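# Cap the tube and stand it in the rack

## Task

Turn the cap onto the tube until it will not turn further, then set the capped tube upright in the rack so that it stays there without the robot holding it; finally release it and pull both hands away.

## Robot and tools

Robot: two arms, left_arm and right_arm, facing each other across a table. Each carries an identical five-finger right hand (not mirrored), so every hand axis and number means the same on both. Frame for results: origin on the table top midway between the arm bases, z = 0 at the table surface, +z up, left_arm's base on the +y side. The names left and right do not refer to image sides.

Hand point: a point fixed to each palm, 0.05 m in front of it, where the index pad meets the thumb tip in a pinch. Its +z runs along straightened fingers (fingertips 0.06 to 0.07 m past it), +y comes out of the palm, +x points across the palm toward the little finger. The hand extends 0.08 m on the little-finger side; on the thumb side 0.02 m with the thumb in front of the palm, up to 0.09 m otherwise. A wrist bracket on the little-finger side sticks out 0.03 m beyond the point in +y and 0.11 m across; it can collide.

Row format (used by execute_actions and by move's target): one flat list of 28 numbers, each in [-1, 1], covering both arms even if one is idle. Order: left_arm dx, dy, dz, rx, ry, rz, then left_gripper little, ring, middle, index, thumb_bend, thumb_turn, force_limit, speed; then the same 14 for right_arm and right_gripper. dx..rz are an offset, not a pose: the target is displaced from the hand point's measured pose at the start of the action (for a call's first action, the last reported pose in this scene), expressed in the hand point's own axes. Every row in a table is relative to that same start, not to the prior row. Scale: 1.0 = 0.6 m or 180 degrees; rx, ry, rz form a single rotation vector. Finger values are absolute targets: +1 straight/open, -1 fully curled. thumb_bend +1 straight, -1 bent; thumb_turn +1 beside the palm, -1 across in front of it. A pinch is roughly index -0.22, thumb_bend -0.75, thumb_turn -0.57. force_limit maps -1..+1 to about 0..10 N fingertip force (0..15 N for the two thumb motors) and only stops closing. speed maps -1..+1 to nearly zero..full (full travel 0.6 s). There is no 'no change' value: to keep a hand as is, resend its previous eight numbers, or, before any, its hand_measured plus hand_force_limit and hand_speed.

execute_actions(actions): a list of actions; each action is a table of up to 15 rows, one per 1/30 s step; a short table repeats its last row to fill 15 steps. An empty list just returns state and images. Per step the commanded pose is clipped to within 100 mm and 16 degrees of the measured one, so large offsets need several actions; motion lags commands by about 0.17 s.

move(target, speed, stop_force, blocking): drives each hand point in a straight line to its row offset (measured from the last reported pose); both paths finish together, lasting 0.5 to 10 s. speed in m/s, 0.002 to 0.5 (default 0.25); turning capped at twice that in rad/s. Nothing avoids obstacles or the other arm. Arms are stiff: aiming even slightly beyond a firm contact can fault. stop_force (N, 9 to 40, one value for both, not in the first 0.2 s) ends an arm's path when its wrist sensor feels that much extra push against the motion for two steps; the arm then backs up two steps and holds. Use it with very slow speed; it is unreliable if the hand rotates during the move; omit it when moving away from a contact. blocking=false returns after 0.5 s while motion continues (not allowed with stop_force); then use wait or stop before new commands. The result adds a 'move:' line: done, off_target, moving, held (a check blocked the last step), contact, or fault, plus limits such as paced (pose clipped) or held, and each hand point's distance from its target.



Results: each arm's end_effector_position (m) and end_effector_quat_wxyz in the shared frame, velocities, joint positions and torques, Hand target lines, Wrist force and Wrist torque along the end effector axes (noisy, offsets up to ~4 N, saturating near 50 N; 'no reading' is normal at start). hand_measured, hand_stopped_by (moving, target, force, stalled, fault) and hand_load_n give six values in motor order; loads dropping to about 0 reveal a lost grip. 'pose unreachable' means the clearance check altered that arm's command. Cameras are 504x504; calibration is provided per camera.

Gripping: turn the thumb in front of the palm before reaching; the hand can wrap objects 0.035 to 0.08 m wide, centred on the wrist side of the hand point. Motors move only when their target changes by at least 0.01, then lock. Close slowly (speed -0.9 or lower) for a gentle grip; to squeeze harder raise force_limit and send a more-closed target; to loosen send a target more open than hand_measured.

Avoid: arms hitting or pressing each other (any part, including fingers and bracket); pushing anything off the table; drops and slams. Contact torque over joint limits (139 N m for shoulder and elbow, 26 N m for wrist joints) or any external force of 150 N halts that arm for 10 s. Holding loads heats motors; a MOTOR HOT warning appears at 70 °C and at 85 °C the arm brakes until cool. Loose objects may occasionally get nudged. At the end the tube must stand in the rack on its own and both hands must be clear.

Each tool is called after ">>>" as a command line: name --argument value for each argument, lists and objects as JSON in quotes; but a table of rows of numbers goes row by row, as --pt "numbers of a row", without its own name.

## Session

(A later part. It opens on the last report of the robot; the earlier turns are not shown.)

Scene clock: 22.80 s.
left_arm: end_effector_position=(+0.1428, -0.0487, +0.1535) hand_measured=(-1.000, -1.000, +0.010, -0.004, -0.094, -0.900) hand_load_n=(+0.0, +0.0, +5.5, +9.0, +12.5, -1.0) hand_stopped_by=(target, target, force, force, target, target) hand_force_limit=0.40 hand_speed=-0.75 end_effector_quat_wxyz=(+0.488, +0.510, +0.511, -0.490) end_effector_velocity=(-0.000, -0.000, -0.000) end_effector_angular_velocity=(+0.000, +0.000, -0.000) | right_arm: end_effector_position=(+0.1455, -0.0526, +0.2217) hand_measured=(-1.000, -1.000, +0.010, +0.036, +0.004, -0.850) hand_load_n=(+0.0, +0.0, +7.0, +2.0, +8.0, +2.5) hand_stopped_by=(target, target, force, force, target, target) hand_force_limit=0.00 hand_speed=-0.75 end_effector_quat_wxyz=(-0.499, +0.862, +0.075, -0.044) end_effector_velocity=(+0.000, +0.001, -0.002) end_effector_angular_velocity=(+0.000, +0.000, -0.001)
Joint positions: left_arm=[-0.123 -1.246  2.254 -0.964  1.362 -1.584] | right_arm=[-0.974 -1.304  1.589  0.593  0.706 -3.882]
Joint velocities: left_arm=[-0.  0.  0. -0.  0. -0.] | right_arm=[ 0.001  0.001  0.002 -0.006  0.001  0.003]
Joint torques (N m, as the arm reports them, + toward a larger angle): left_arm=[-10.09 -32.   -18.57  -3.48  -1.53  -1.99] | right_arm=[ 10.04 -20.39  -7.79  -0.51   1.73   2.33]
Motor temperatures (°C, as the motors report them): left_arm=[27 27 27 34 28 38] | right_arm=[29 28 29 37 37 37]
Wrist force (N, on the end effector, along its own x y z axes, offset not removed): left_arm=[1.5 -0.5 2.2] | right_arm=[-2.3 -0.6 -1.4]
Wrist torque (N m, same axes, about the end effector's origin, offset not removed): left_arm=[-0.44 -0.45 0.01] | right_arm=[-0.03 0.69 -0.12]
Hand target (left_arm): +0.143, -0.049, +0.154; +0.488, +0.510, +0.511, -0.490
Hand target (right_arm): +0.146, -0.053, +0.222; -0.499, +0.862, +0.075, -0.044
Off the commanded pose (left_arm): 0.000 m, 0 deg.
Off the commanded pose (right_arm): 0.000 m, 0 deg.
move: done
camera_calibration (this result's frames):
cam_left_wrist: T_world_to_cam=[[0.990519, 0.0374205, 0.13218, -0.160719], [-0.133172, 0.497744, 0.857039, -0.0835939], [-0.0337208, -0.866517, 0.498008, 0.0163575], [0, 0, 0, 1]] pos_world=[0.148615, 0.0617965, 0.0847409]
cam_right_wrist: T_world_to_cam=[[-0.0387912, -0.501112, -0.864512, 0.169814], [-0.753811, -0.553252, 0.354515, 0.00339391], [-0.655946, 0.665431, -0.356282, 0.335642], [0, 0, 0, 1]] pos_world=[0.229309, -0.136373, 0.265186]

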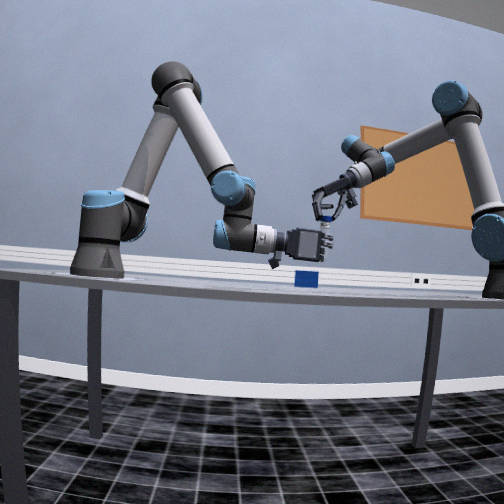

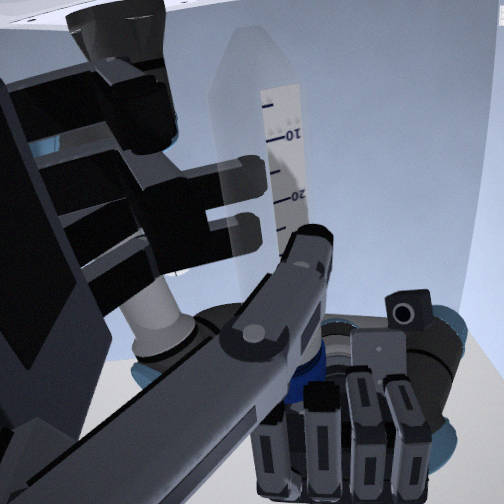

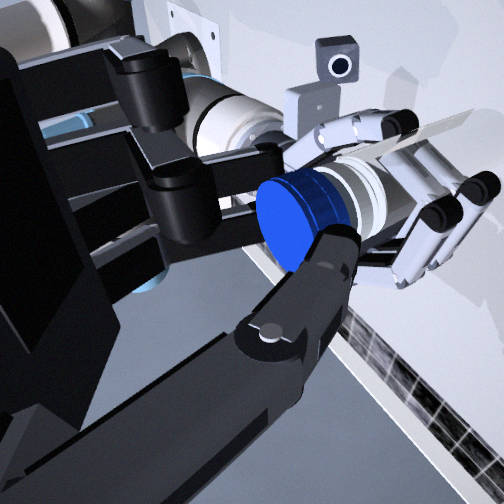

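>>> execute_actions --actions '[[[0,0,0,0,0,0,-1,-1,-0.6,-0.6,-0.1,-0.9,0.4,-0.75,0.0022,0.0002,-0.0003,0,0,0,-1,-1,-0.6,-0.6,0,-0.85,0,-0.75]]]'

>>> move --target '[0,0,0,0,0,0,-1,-1,-0.6,-0.6,-0.1,-0.9,0.4,-0.75,0,0.0202,0.0117,0,0,0,-1,-1,-0.6,-0.6,0,-0.85,0,-0.75]' --speed 0.007 --stop_force 9

>>> zoom_image --camera "cam_low" --region '[305,205,345,245]'

Scene clock: 23.57 s.
left_arm: end_effector_position=(+0.1428, -0.0487, +0.1535) hand_measured=(-1.000, -1.000, +0.010, -0.004, -0.094, -0.900) hand_load_n=(+0.0, +0.0, +5.5, +9.0, +12.5, -1.0) hand_stopped_by=(target, target, force, force, target, target) hand_force_limit=0.40 hand_speed=-0.75 end_effector_quat_wxyz=(+0.488, +0.510, +0.511, -0.490) end_effector_velocity=(+0.000, +0.000, -0.001) end_effector_angular_velocity=(+0.001, +0.001, +0.000) | right_arm: end_effector_position=(+0.1468, -0.0526, +0.2217) hand_measured=(-1.000, -1.000, +0.010, +0.036, +0.004, -0.850) hand_load_n=(+0.0, +0.0, +7.0, +2.0, +8.0, +2.5) hand_stopped_by=(target, target, force, force, target, target) hand_force_limit=0.00 hand_speed=-0.75 end_effector_quat_wxyz=(-0.499, +0.862, +0.075, -0.044) end_effector_velocity=(-0.000, +0.000, +0.000) end_effector_angular_velocity=(+0.000, +0.001, +0.001)
Joint positions: left_arm=[-0.123 -1.246  2.254 -0.964  1.362 -1.584] | right_arm=[-0.976 -1.302  1.586  0.595  0.704 -3.885]
Joint velocities: left_arm=[ 0.     0.001  0.    -0.    -0.    -0.001] | right_arm=[ 0.     0.    -0.     0.001 -0.001 -0.   ]
Joint torques (N m, as the arm reports them, + toward a larger angle): left_arm=[ -9.84 -29.18 -17.43  -3.2   -1.65  -1.83] | right_arm=[-10.95 -20.26 -31.04   2.95  -3.46  -2.22]
Motor temperatures (°C, as the motors report them): left_arm=[27 27 27 34 28 38] | right_arm=[29 28 29 37 37 37]
Wrist force (N, on the end effector, along its own x y z axes, offset not removed): left_arm=[0.7 0.1 0.3] | right_arm=[-2.6 -1.1 -1.4]
Wrist torque (N m, same axes, about the end effector's origin, offset not removed): left_arm=[-0.23 -0.24 -0.05] | right_arm=[-0.05 0.72 -0.26]
Hand target (left_arm): +0.143, -0.049, +0.154; +0.488, +0.510, +0.511, -0.490
Hand target (right_arm): +0.147, -0.053, +0.222; -0.499, +0.862, +0.075, -0.044
Off the commanded pose (left_arm): 0.000 m, 0 deg.
Off the commanded pose (right_arm): 0.000 m, 0 deg.
camera_calibration (this result's frames):
cam_left_wrist: T_world_to_cam=[[0.990519, 0.0374206, 0.132179, -0.160719], [-0.133171, 0.497746, 0.857038, -0.0835941], [-0.0337207, -0.866515, 0.49801, 0.0163568], [0, 0, 0, 1]] pos_world=[0.148615, 0.0617962, 0.0847412]
cam_right_wrist: T_world_to_cam=[[-0.0387909, -0.501115, -0.864511, 0.169851], [-0.753807, -0.553255, 0.354519, 0.00439757], [-0.655949, 0.665427, -0.356283, 0.336483], [0, 0, 0, 1]] pos_world=[0.23062, -0.136357, 0.265163]

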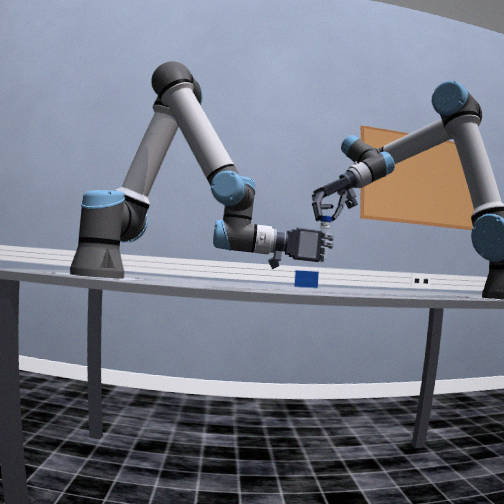

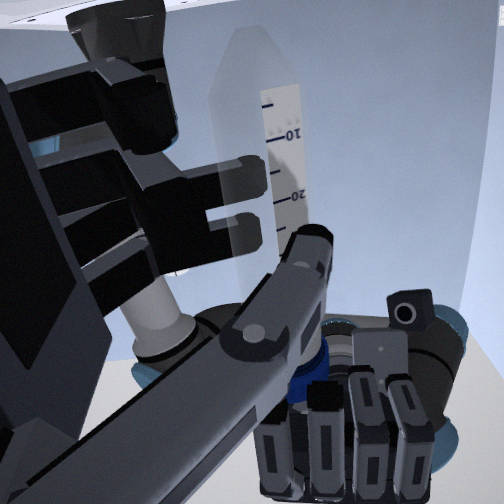

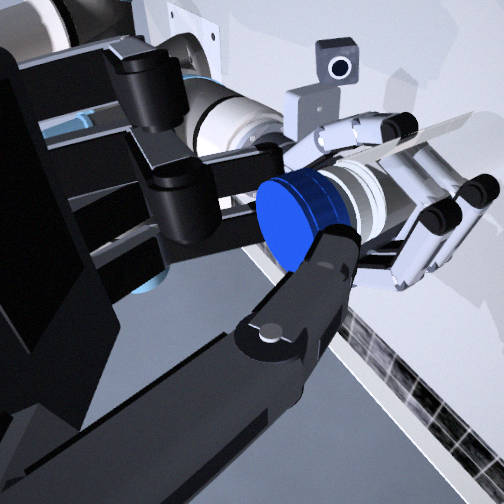

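Scene clock: 25.80 s.
left_arm: end_effector_position=(+0.1428, -0.0487, +0.1535) hand_measured=(-1.000, -1.000, +0.010, -0.004, -0.094, -0.900) hand_load_n=(+0.0, +0.0, +6.0, +9.0, +12.5, -1.0) hand_stopped_by=(target, target, force, force, target, target) hand_force_limit=0.40 hand_speed=-0.75 end_effector_quat_wxyz=(+0.488, +0.510, +0.511, -0.490) end_effector_velocity=(-0.000, -0.000, -0.000) end_effector_angular_velocity=(+0.000, -0.001, -0.001) | right_arm: end_effector_position=(+0.1468, -0.0526, +0.2078) hand_measured=(-1.000, -1.000, +0.010, +0.036, +0.004, -0.850) hand_load_n=(+0.0, +0.0, +7.5, +2.0, +7.5, +2.5) hand_stopped_by=(target, target, force, force, target, target) hand_force_limit=0.00 hand_speed=-0.75 end_effector_quat_wxyz=(-0.499, +0.862, +0.075, -0.044) end_effector_velocity=(-0.000, -0.000, -0.002) end_effector_angular_velocity=(-0.001, +0.002, -0.000)
Joint positions: left_arm=[-0.123 -1.246  2.254 -0.964  1.362 -1.584] | right_arm=[-0.976 -1.292  1.611  0.561  0.704 -3.884]
Joint velocities: left_arm=[-0.001  0.    -0.    -0.     0.     0.001] | right_arm=[-0.001  0.001  0.003 -0.002 -0.001 -0.   ]
Joint torques (N m, as the arm reports them, + toward a larger angle): left_arm=[-10.18 -29.77 -17.28  -3.19  -1.5   -1.75] | right_arm=[  9.18 -20.23  -5.45  -0.48   2.     2.17]
Motor temperatures (°C, as the motors report them): left_arm=[27 27 27 34 28 38] | right_arm=[29 28 29 37 37 37]
Wrist force (N, on the end effector, along its own x y z axes, offset not removed): left_arm=[2.5 -0.7 2.5] | right_arm=[-1.6 -3.0 -3.2]
Wrist torque (N m, same axes, about the end effector's origin, offset not removed): left_arm=[-0.46 -0.37 -0.04] | right_arm=[0.07 0.47 -0.12]
Hand target (left_arm): +0.143, -0.049, +0.154; +0.488, +0.510, +0.511, -0.490
Hand target (right_arm): +0.147, -0.053, +0.208; -0.499, +0.862, +0.075, -0.044
Off the commanded pose (left_arm): 0.000 m, 0 deg.
Off the commanded pose (right_arm): 0.000 m, 0 deg.
move: done
camera_calibration (this result's frames):
cam_left_wrist: T_world_to_cam=[[0.990519, 0.0374229, 0.132179, -0.16072], [-0.133172, 0.497745, 0.857038, -0.0835939], [-0.0337188, -0.866515, 0.49801, 0.0163566], [0, 0, 0, 1]] pos_world=[0.148615, 0.0617964, 0.0847412]
cam_right_wrist: T_world_to_cam=[[-0.0387702, -0.501108, -0.864516, 0.1579], [-0.753809, -0.553264, 0.3545, 0.00928875], [-0.655948, 0.665424, -0.35629, 0.331513], [0, 0, 0, 1]] pos_world=[0.230579, -0.136333, 0.251329]

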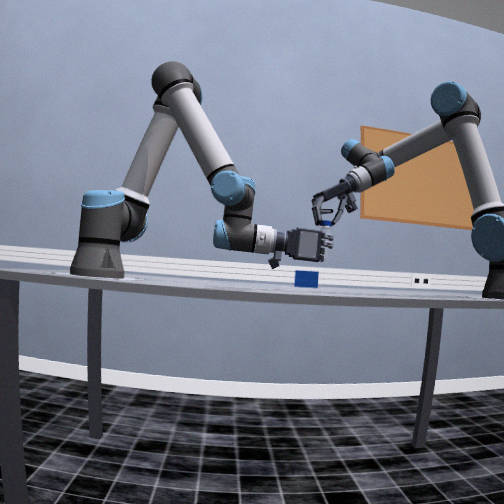

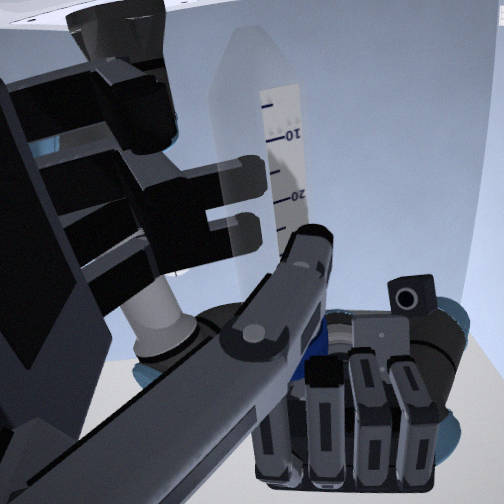

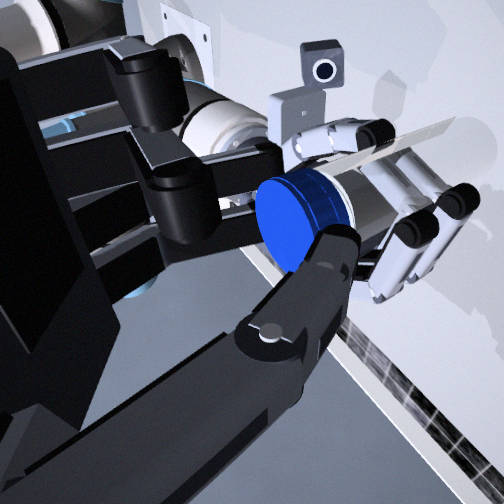

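Region (305, 205, 345, 245) of cam_low's 504x504 image, scaled by 12.600, with more detail than that image has.

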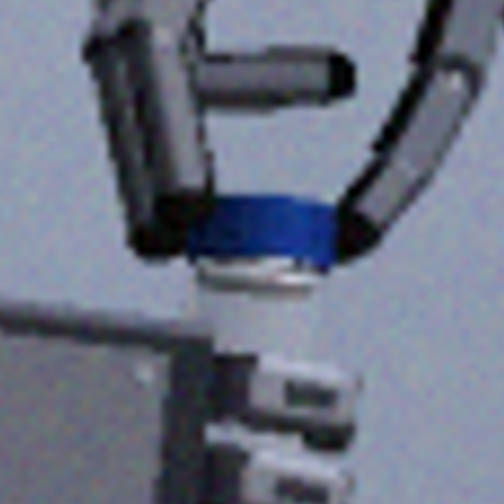

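>>> execute_actions --actions '[[[0,0,0,0,0,0,-1,-1,-0.65,-0.65,-0.1,-0.9,0.5,-0.9,0,0,0,0,0,0,-1,-1,0.15,0.15,0.2,-0.85,0.2,-0.3]],[[0,0,0,0,0,0,-1,-1,-0.65,-0.65,-0.1,-0.9,0.5,-0.9,0.0025,0.0015,0.0008,0,0,0,-1,-1,0.15,0.15,0.2,-0.85,0.2,-0.3]],[[0,0,0,0,0,0,-1,-1,-0.65,-0.65,-0.1,-0.9,0.5,-0.9,0,0,0,0,0,0,-1,-1,0.05,0.05,0,-0.85,-0.5,-0.3]],[[0,0,0,0,0,0,-1,-1,-0.65,-0.65,-0.1,-0.9,0.5,-0.9,0,0,0,0,0,0,-1,-1,-0.7,-0.7,0,-0.85,-0.5,-0.9]],[[0,0,0,0,0,0,-1,-1,-0.65,-0.65,-0.1,-0.9,0.5,-0.9,0,0.002,0.0011,0,0,0,-1,-1,-0.7,-0.7,0,-0.85,-0.5,-0.9]]]'

>>> move --target '[0,0,0,0,0,0,-1,-1,-0.65,-0.65,-0.1,-0.9,0.5,-0.9,0.0142,-0.0035,0.0086,0,0.4335,0.249,-1,-1,-0.7,-0.7,0,-0.85,-0.5,-0.9]' --speed 0.25

>>> execute_actions --actions '[[[0,0,0,0,0,0,-1,-1,-0.65,-0.65,-0.1,-0.9,0.5,-0.9,0,0,0,0,0,0,-1,-1,0.15,0.15,0.2,-0.85,0.2,-0.3]]]'

>>> move --target '[0,0,0,0,0,0,-1,-1,-0.65,-0.65,-0.1,-0.9,0.5,-0.9,0.0093,0.0051,-0.0135,0,-0.4335,-0.249,-1,-1,0.15,0.15,0.2,-0.85,0.2,-0.3]' --speed 0.4

>>> zoom_image --camera "cam_low" --region '[305,205,345,245]'

Scene clock: 28.83 s.
left_arm: end_effector_position=(+0.1428, -0.0487, +0.1535) hand_measured=(-1.000, -1.000, +0.002, -0.004, -0.092, -0.900) hand_load_n=(+0.0, +0.0, +9.0, +8.5, +13.0, -1.0) hand_stopped_by=(target, target, force, force, target, target) hand_force_limit=0.50 hand_speed=-0.90 end_effector_quat_wxyz=(+0.488, +0.510, +0.511, -0.490) end_effector_velocity=(+0.000, -0.000, +0.000) end_effector_angular_velocity=(-0.000, +0.001, +0.001) | right_arm: end_effector_position=(+0.1482, -0.0524, +0.2054) hand_measured=(-1.000, -1.000, +0.012, +0.050, +0.006, -0.850) hand_load_n=(+0.0, +0.0, +2.5, +2.5, +2.5, +1.0) hand_stopped_by=(target, target, force, force, target, target) hand_force_limit=-0.50 hand_speed=-0.90 end_effector_quat_wxyz=(-0.499, +0.862, +0.075, -0.044) end_effector_velocity=(+0.000, -0.000, -0.001) end_effector_angular_velocity=(-0.002, -0.000, -0.001)
Joint positions: left_arm=[-0.123 -1.246  2.254 -0.964  1.362 -1.584] | right_arm=[-0.977 -1.288  1.612  0.557  0.703 -3.887]
Joint velocities: left_arm=[ 0. -0. -0.  0. -0. -0.] | right_arm=[ 0.001  0.001  0.001 -0.001  0.002  0.   ]
Joint torques (N m, as the arm reports them, + toward a larger angle): left_arm=[ -9.84 -30.13 -18.17  -3.18  -1.06  -1.87] | right_arm=[-10.33 -18.19  -3.54  -0.11  -1.83  -2.29]
Motor temperatures (°C, as the motors report them): left_arm=[27 27 27 34 28 38] | right_arm=[29 28 29 37 37 37]
Wrist force (N, on the end effector, along its own x y z axes, offset not removed): left_arm=[7.5 -3.2 3.7] | right_arm=[-2.1 -4.1 -2.2]
Wrist torque (N m, same axes, about the end effector's origin, offset not removed): left_arm=[-0.71 -0.35 -0.04] | right_arm=[0.55 0.66 -0.30]
Hand target (left_arm): +0.143, -0.049, +0.154; +0.488, +0.510, +0.511, -0.490
Hand target (right_arm): +0.148, -0.052, +0.205; -0.499, +0.862, +0.075, -0.044
Off the commanded pose (left_arm): 0.000 m, 0 deg.
Off the commanded pose (right_arm): 0.000 m, 0 deg.
camera_calibration (this result's frames):
cam_left_wrist: T_world_to_cam=[[0.990519, 0.0374161, 0.132179, -0.160716], [-0.133169, 0.497746, 0.857038, -0.0835945], [-0.0337247, -0.866515, 0.49801, 0.0163567], [0, 0, 0, 1]] pos_world=[0.148612, 0.0617955, 0.0847412]
cam_right_wrist: T_world_to_cam=[[-0.0388433, -0.501167, -0.864478, 0.155963], [-0.753777, -0.553242, 0.354602, 0.0113263], [-0.655981, 0.665398, -0.356279, 0.331481], [0, 0, 0, 1]] pos_world=[0.232041, -0.136137, 0.24891]

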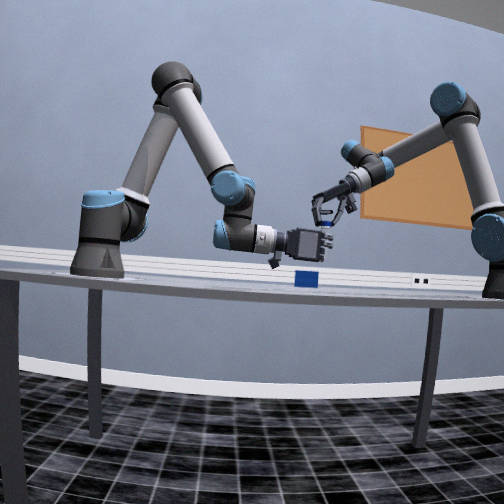

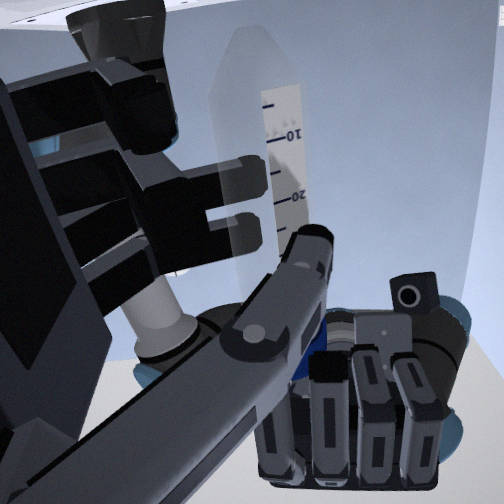

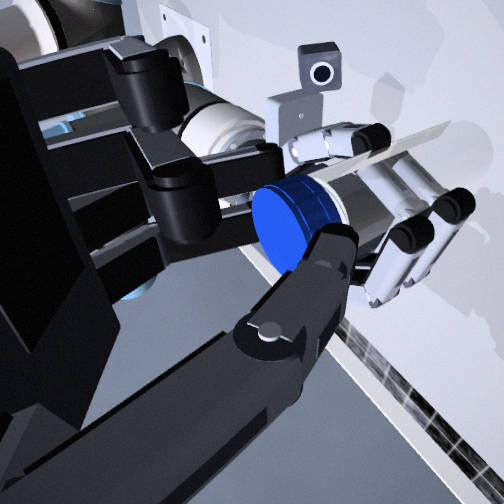

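Scene clock: 32.57 s.
left_arm: end_effector_position=(+0.1428, -0.0487, +0.1535) hand_measured=(-1.000, -1.000, +0.002, -0.006, -0.090, -0.900) hand_load_n=(+0.0, +0.0, +11.0, +0.0, +17.0, -7.0) hand_stopped_by=(target, target, force, force, target, target) hand_force_limit=0.50 hand_speed=-0.90 end_effector_quat_wxyz=(+0.488, +0.510, +0.511, -0.490) end_effector_velocity=(+0.000, +0.000, -0.001) end_effector_angular_velocity=(+0.002, +0.000, +0.000) | right_arm: end_effector_position=(+0.1554, -0.0454, +0.2047) hand_measured=(-1.000, -1.000, +0.012, +0.050, +0.006, -0.850) hand_load_n=(+0.0, +0.0, +1.5, +1.0, +4.5, -3.0) hand_stopped_by=(target, target, force, force, target, target) hand_force_limit=-0.50 hand_speed=-0.90 end_effector_quat_wxyz=(+0.383, -0.664, +0.556, -0.321) end_effector_velocity=(-0.000, -0.000, -0.001) end_effector_angular_velocity=(-0.004, +0.005, -0.013)
Joint positions: left_arm=[-0.123 -1.246  2.254 -0.964  1.362 -1.584] | right_arm=[-0.371 -1.166  1.45   0.622  2.453 -2.365]
Joint velocities: left_arm=[ 0.     0.002  0.    -0.     0.    -0.   ] | right_arm=[ 0.002  0.011 -0.013  0.024  0.007  0.022]
Joint torques (N m, as the arm reports them, + toward a larger angle): left_arm=[-10.63 -29.4  -17.47  -3.17   0.88  -1.61] | right_arm=[  8.65 -22.55 -32.56   1.27   2.89   2.76]
Motor temperatures (°C, as the motors report them): left_arm=[27 27 27 34 28 38] | right_arm=[29 28 29 37 37 37]
Wrist force (N, on the end effector, along its own x y z axes, offset not removed): left_arm=[5.4 4.4 -5.2] | right_arm=[9.0 -0.3 -8.6]
Wrist torque (N m, same axes, about the end effector's origin, offset not removed): left_arm=[-0.37 -0.52 -0.20] | right_arm=[0.11 -0.20 0.16]
Hand target (left_arm): +0.143, -0.049, +0.154; +0.488, +0.510, +0.511, -0.490
Hand target (right_arm): +0.155, -0.045, +0.205; -0.383, +0.664, -0.556, +0.322
Off the commanded pose (left_arm): 0.000 m, 0 deg.
Off the commanded pose (right_arm): 0.000 m, 0 deg.
move: done
camera_calibration (this result's frames):
cam_left_wrist: T_world_to_cam=[[0.990519, 0.0374299, 0.13218, -0.160719], [-0.133176, 0.497745, 0.857038, -0.0835935], [-0.033713, -0.866516, 0.49801, 0.0163558], [0, 0, 0, 1]] pos_world=[0.148614, 0.0617964, 0.0847413]
cam_right_wrist: T_world_to_cam=[[-0.501841, 0.0360217, -0.86421, 0.255422], [-0.554254, 0.753662, 0.353266, 0.0494779], [0.664047, 0.656275, -0.358253, 0.126101], [0, 0, 0, 1]] pos_world=[0.0718678, -0.129247, 0.248435]

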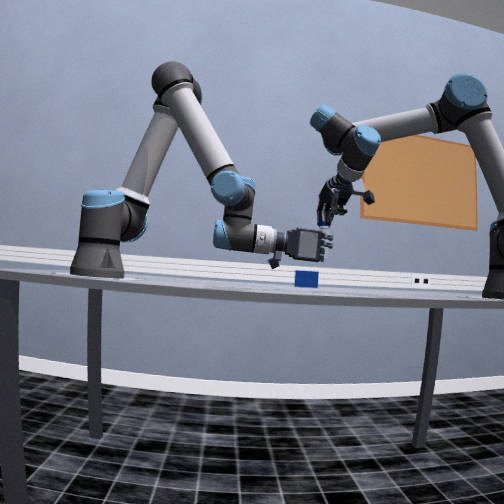

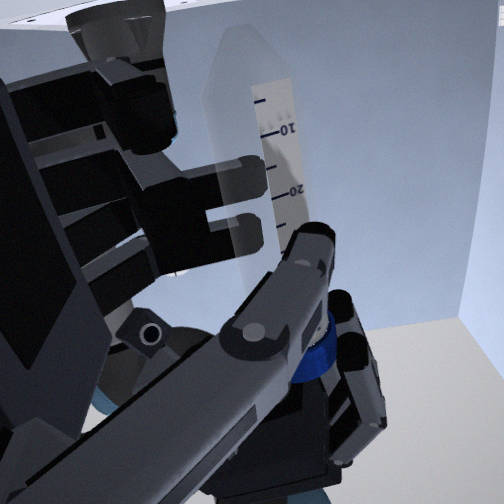

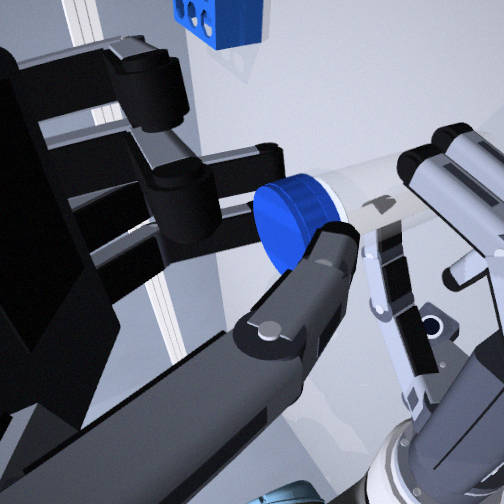

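Scene clock: 33.07 s.
left_arm: end_effector_position=(+0.1428, -0.0487, +0.1535) hand_measured=(-1.000, -1.000, +0.002, -0.004, -0.090, -0.900) hand_load_n=(+0.0, +0.0, +8.5, +7.0, +13.5, +0.5) hand_stopped_by=(target, target, force, force, target, target) hand_force_limit=0.50 hand_speed=-0.90 end_effector_quat_wxyz=(+0.488, +0.510, +0.511, -0.490) end_effector_velocity=(-0.000, +0.000, -0.000) end_effector_angular_velocity=(+0.001, -0.001, -0.000) | right_arm: end_effector_position=(+0.1554, -0.0454, +0.2047) hand_measured=(-1.000, -1.000, +0.150, +0.150, +0.200, -0.850) hand_load_n=(+0.0, +0.0, +0.0, +0.0, +0.0, +0.0) hand_stopped_by=(target, target, target, target, target, target) hand_force_limit=0.20 hand_speed=-0.30 end_effector_quat_wxyz=(+0.383, -0.664, +0.556, -0.321) end_effector_velocity=(+0.000, -0.001, +0.001) end_effector_angular_velocity=(-0.002, -0.000, -0.000)
Joint positions: left_arm=[-0.123 -1.246  2.254 -0.964  1.362 -1.584] | right_arm=[-0.37  -1.166  1.45   0.622  2.453 -2.365]
Joint velocities: left_arm=[-0.     0.001  0.    -0.     0.     0.001] | right_arm=[-0.    -0.001  0.     0.002  0.001 -0.001]
Joint torques (N m, as the arm reports them, + toward a larger angle): left_arm=[-10.7  -29.02 -16.56  -3.14   0.92  -1.56] | right_arm=[-10.24 -42.54  -5.98  -0.35  -1.56  -2.37]
Motor temperatures (°C, as the motors report them): left_arm=[27 27 27 34 28 38] | right_arm=[29 28 29 37 37 37]
Wrist force (N, on the end effector, along its own x y z axes, offset not removed): left_arm=[2.1 -1.1 2.0] | right_arm=[3.6 -2.8 -1.6]
Wrist torque (N m, same axes, about the end effector's origin, offset not removed): left_arm=[-0.53 -0.54 0.01] | right_arm=[-0.46 -0.32 0.20]
Hand target (left_arm): +0.143, -0.049, +0.154; +0.488, +0.510, +0.511, -0.490
Hand target (right_arm): +0.155, -0.045, +0.205; -0.383, +0.664, -0.556, +0.321
Off the commanded pose (left_arm): 0.000 m, 0 deg.
Off the commanded pose (right_arm): 0.000 m, 0 deg.
camera_calibration (this result's frames):
cam_left_wrist: T_world_to_cam=[[0.990519, 0.0374299, 0.13218, -0.160719], [-0.133177, 0.497745, 0.857038, -0.0835935], [-0.033713, -0.866516, 0.49801, 0.0163558], [0, 0, 0, 1]] pos_world=[0.148614, 0.0617964, 0.0847412]
cam_right_wrist: T_world_to_cam=[[-0.501857, 0.035944, -0.864203, 0.25537], [-0.554297, 0.753644, 0.353235, 0.0494598], [0.663999, 0.656299, -0.358298, 0.126116], [0, 0, 0, 1]] pos_world=[0.0718341, -0.129224, 0.248408]

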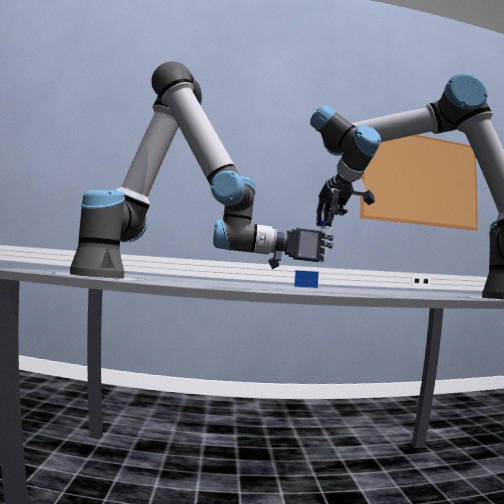

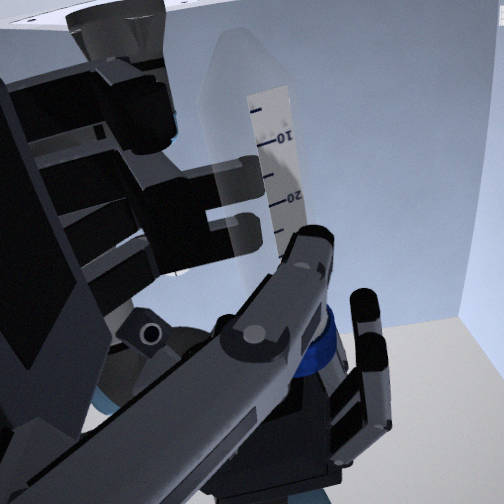

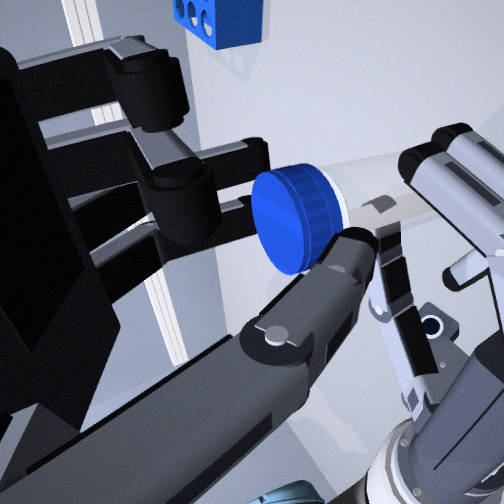

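Scene clock: 35.73 s.
left_arm: end_effector_position=(+0.1428, -0.0487, +0.1535) hand_measured=(-1.000, -1.000, +0.002, -0.004, -0.090, -0.900) hand_load_n=(+0.0, +0.0, +8.5, +7.0, +13.5, +0.5) hand_stopped_by=(target, target, force, force, target, target) hand_force_limit=0.50 hand_speed=-0.90 end_effector_quat_wxyz=(+0.488, +0.510, +0.511, -0.490) end_effector_velocity=(-0.000, -0.000, +0.001) end_effector_angular_velocity=(-0.001, +0.001, +0.000) | right_arm: end_effector_position=(+0.1482, -0.0524, +0.2061) hand_measured=(-1.000, -1.000, +0.150, +0.150, +0.200, -0.850) hand_load_n=(+0.0, +0.0, +0.0, +0.0, +0.0, +0.0) hand_stopped_by=(target, target, target, target, target, target) hand_force_limit=0.20 hand_speed=-0.30 end_effector_quat_wxyz=(-0.499, +0.862, +0.076, -0.044) end_effector_velocity=(-0.001, +0.000, -0.000) end_effector_angular_velocity=(-0.005, +0.002, +0.011)
Joint positions: left_arm=[-0.123 -1.246  2.254 -0.964  1.362 -1.584] | right_arm=[-0.978 -1.289  1.611  0.558  0.703 -3.887]
Joint velocities: left_arm=[-0.    -0.001 -0.    -0.    -0.    -0.   ] | right_arm=[ 0.001  0.008 -0.009  0.016 -0.004 -0.015]
Joint torques (N m, as the arm reports them, + toward a larger angle): left_arm=[ -9.66 -28.93 -17.65  -3.1    0.97  -1.81] | right_arm=[ -6.66 -21.43 -30.44   3.08  -3.52  -2.43]
Motor temperatures (°C, as the motors report them): left_arm=[27 27 27 34 28 38] | right_arm=[29 28 29 37 37 37]
Wrist force (N, on the end effector, along its own x y z axes, offset not removed): left_arm=[0.6 -1.7 2.4] | right_arm=[-0.7 -1.9 -5.5]
Wrist torque (N m, same axes, about the end effector's origin, offset not removed): left_arm=[-0.67 -0.33 -0.04] | right_arm=[0.42 0.45 -0.04]
Hand target (left_arm): +0.143, -0.049, +0.154; +0.488, +0.510, +0.511, -0.490
Hand target (right_arm): +0.148, -0.052, +0.206; -0.499, +0.862, +0.076, -0.044
Off the commanded pose (left_arm): 0.000 m, 0 deg.
Off the commanded pose (right_arm): 0.000 m, 0 deg.
move: done
camera_calibration (this result's frames):
cam_left_wrist: T_world_to_cam=[[0.990519, 0.03743, 0.13218, -0.160719], [-0.133176, 0.497745, 0.857038, -0.0835935], [-0.0337129, -0.866516, 0.49801, 0.0163557], [0, 0, 0, 1]] pos_world=[0.148614, 0.0617964, 0.0847413]
cam_right_wrist: T_world_to_cam=[[-0.0381584, -0.500383, -0.864963, 0.156567], [-0.753765, -0.553861, 0.353662, 0.0112165], [-0.656036, 0.665474, -0.356036, 0.33171], [0, 0, 0, 1]] pos_world=[0.232042, -0.136188, 0.249559]

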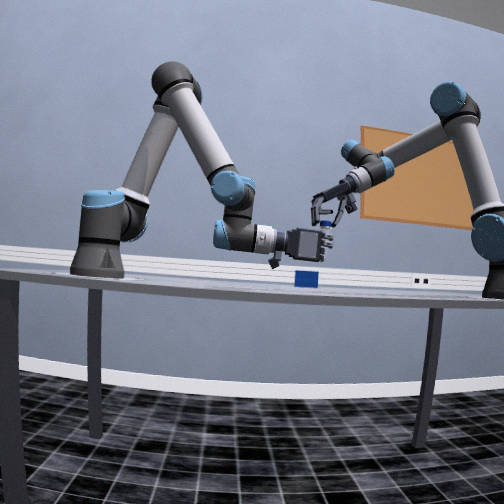

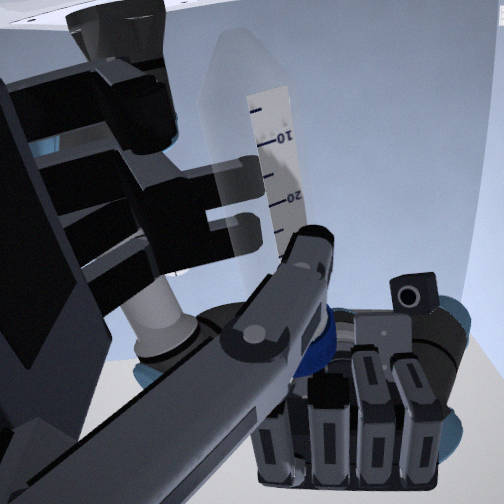

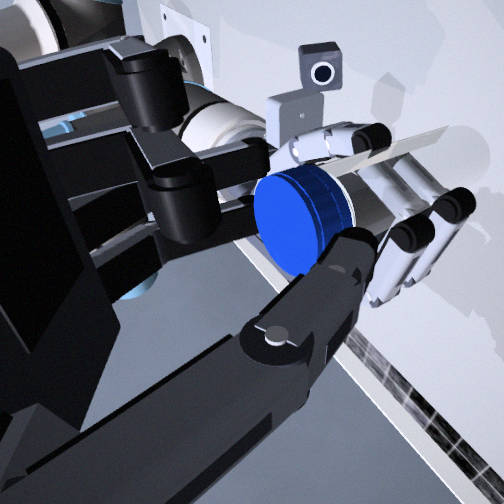

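Region (305, 205, 345, 245) of cam_low's 504x504 image, scaled by 12.600, with more detail than that image has.

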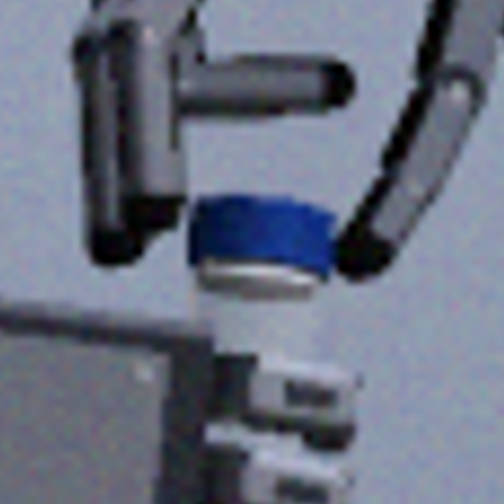

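>>> execute_actions --actions '[[[0,0,0,0,0,0.015,-1,-1,-0.65,-0.65,-0.1,-0.9,0.5,-0.9,-0.0004,0.0026,-0.0013,0,0,0,-1,-1,0.15,0.15,0.2,-0.85,0.2,-0.3]],[[0,0,0,0,0,0,-1,-1,-0.65,-0.65,-0.1,-0.9,0.5,-0.9,0,0,0,0,0,0,-1,-1,0.05,0.05,0,-0.85,-0.5,-0.3]],[[0,0,0,0,0,0,-1,-1,-0.65,-0.65,-0.1,-0.9,0.5,-0.9,0,0,0,0,0,0,-1,-1,-0.7,-0.7,0,-0.85,-0.5,-0.9]]]'

Scene clock: 37.50 s.
left_arm: end_effector_position=(+0.1428, -0.0487, +0.1535) hand_measured=(-1.000, -1.000, +0.002, -0.004, -0.090, -0.900) hand_load_n=(+0.0, +0.0, +8.5, +7.5, +13.5, +1.0) hand_stopped_by=(target, target, force, force, target, target) hand_force_limit=0.50 hand_speed=-0.90 end_effector_quat_wxyz=(+0.499, +0.522, +0.499, -0.479) end_effector_velocity=(+0.000, +0.000, +0.000) end_effector_angular_velocity=(-0.000, -0.000, +0.000) | right_arm: end_effector_position=(+0.1483, -0.0539, +0.2051) hand_measured=(-1.000, -1.000, +0.030, +0.040, +0.004, -0.850) hand_load_n=(+0.0, +0.0, +3.0, +2.5, +4.0, +1.0) hand_stopped_by=(target, target, force, force, target, target) hand_force_limit=-0.50 hand_speed=-0.90 end_effector_quat_wxyz=(-0.499, +0.862, +0.076, -0.044) end_effector_velocity=(-0.000, -0.000, +0.000) end_effector_angular_velocity=(-0.000, +0.000, +0.001)
Joint positions: left_arm=[-0.119 -1.239  2.255 -0.972  1.366 -1.537] | right_arm=[-0.981 -1.29   1.616  0.557  0.701 -3.89 ]
Joint velocities: left_arm=[ 0. -0.  0.  0.  0.  0.] | right_arm=[ 0.    -0.     0.     0.001 -0.001 -0.001]
Joint torques (N m, as the arm reports them, + toward a larger angle): left_arm=[  7.13 -22.32  -3.94  -1.16   0.54  -0.94] | right_arm=[ -5.87 -34.25 -12.81   0.18  -2.86  -1.91]
Motor temperatures (°C, as the motors report them): left_arm=[27 27 27 34 28 38] | right_arm=[29 28 29 37 37 37]
Wrist force (N, on the end effector, along its own x y z axes, offset not removed): left_arm=[1.9 -1.6 1.9] | right_arm=[-1.8 3.7 -1.6]
Wrist torque (N m, same axes, about the end effector's origin, offset not removed): left_arm=[-0.53 -0.51 -0.01] | right_arm=[1.14 0.71 0.05]
Hand target (left_arm): +0.143, -0.049, +0.154; +0.499, +0.522, +0.499, -0.479
Hand target (right_arm): +0.148, -0.054, +0.205; -0.499, +0.862, +0.076, -0.044
Off the commanded pose (left_arm): 0.000 m, 0 deg.
Off the commanded pose (right_arm): 0.000 m, 0 deg.
camera_calibration (this result's frames):
cam_left_wrist: T_world_to_cam=[[0.983392, 0.0353953, 0.178008, -0.166824], [-0.171781, 0.498064, 0.849955, -0.0769758], [-0.0585748, -0.866418, 0.495872, 0.020244], [0, 0, 0, 1]] pos_world=[0.152016, 0.0617834, 0.0850835]
cam_right_wrist: T_world_to_cam=[[-0.0381661, -0.500405, -0.86495, 0.154999], [-0.753752, -0.553862, 0.353688, 0.0107535], [-0.65605, 0.665456, -0.356042, 0.332349], [0, 0, 0, 1]] pos_world=[0.232059, -0.137645, 0.248594]

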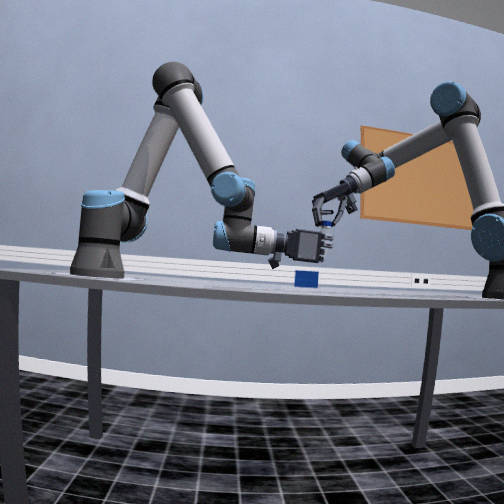

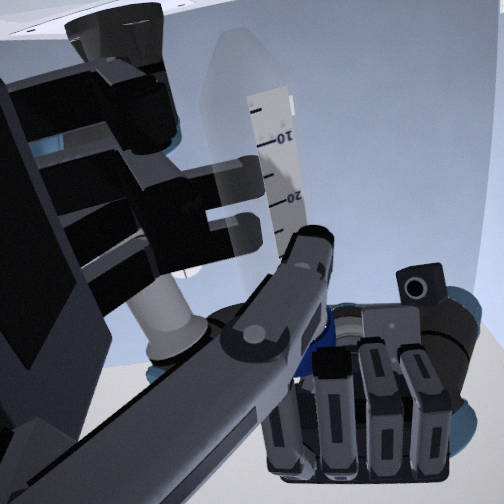

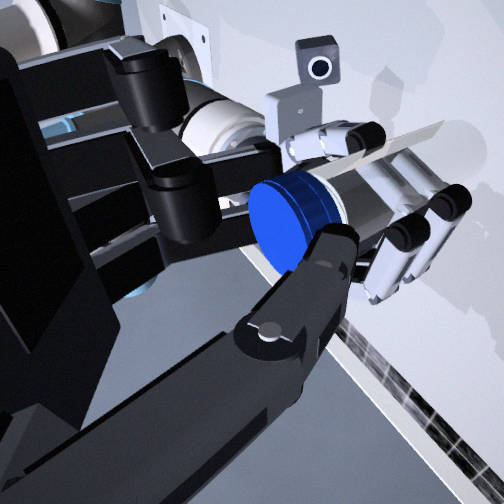

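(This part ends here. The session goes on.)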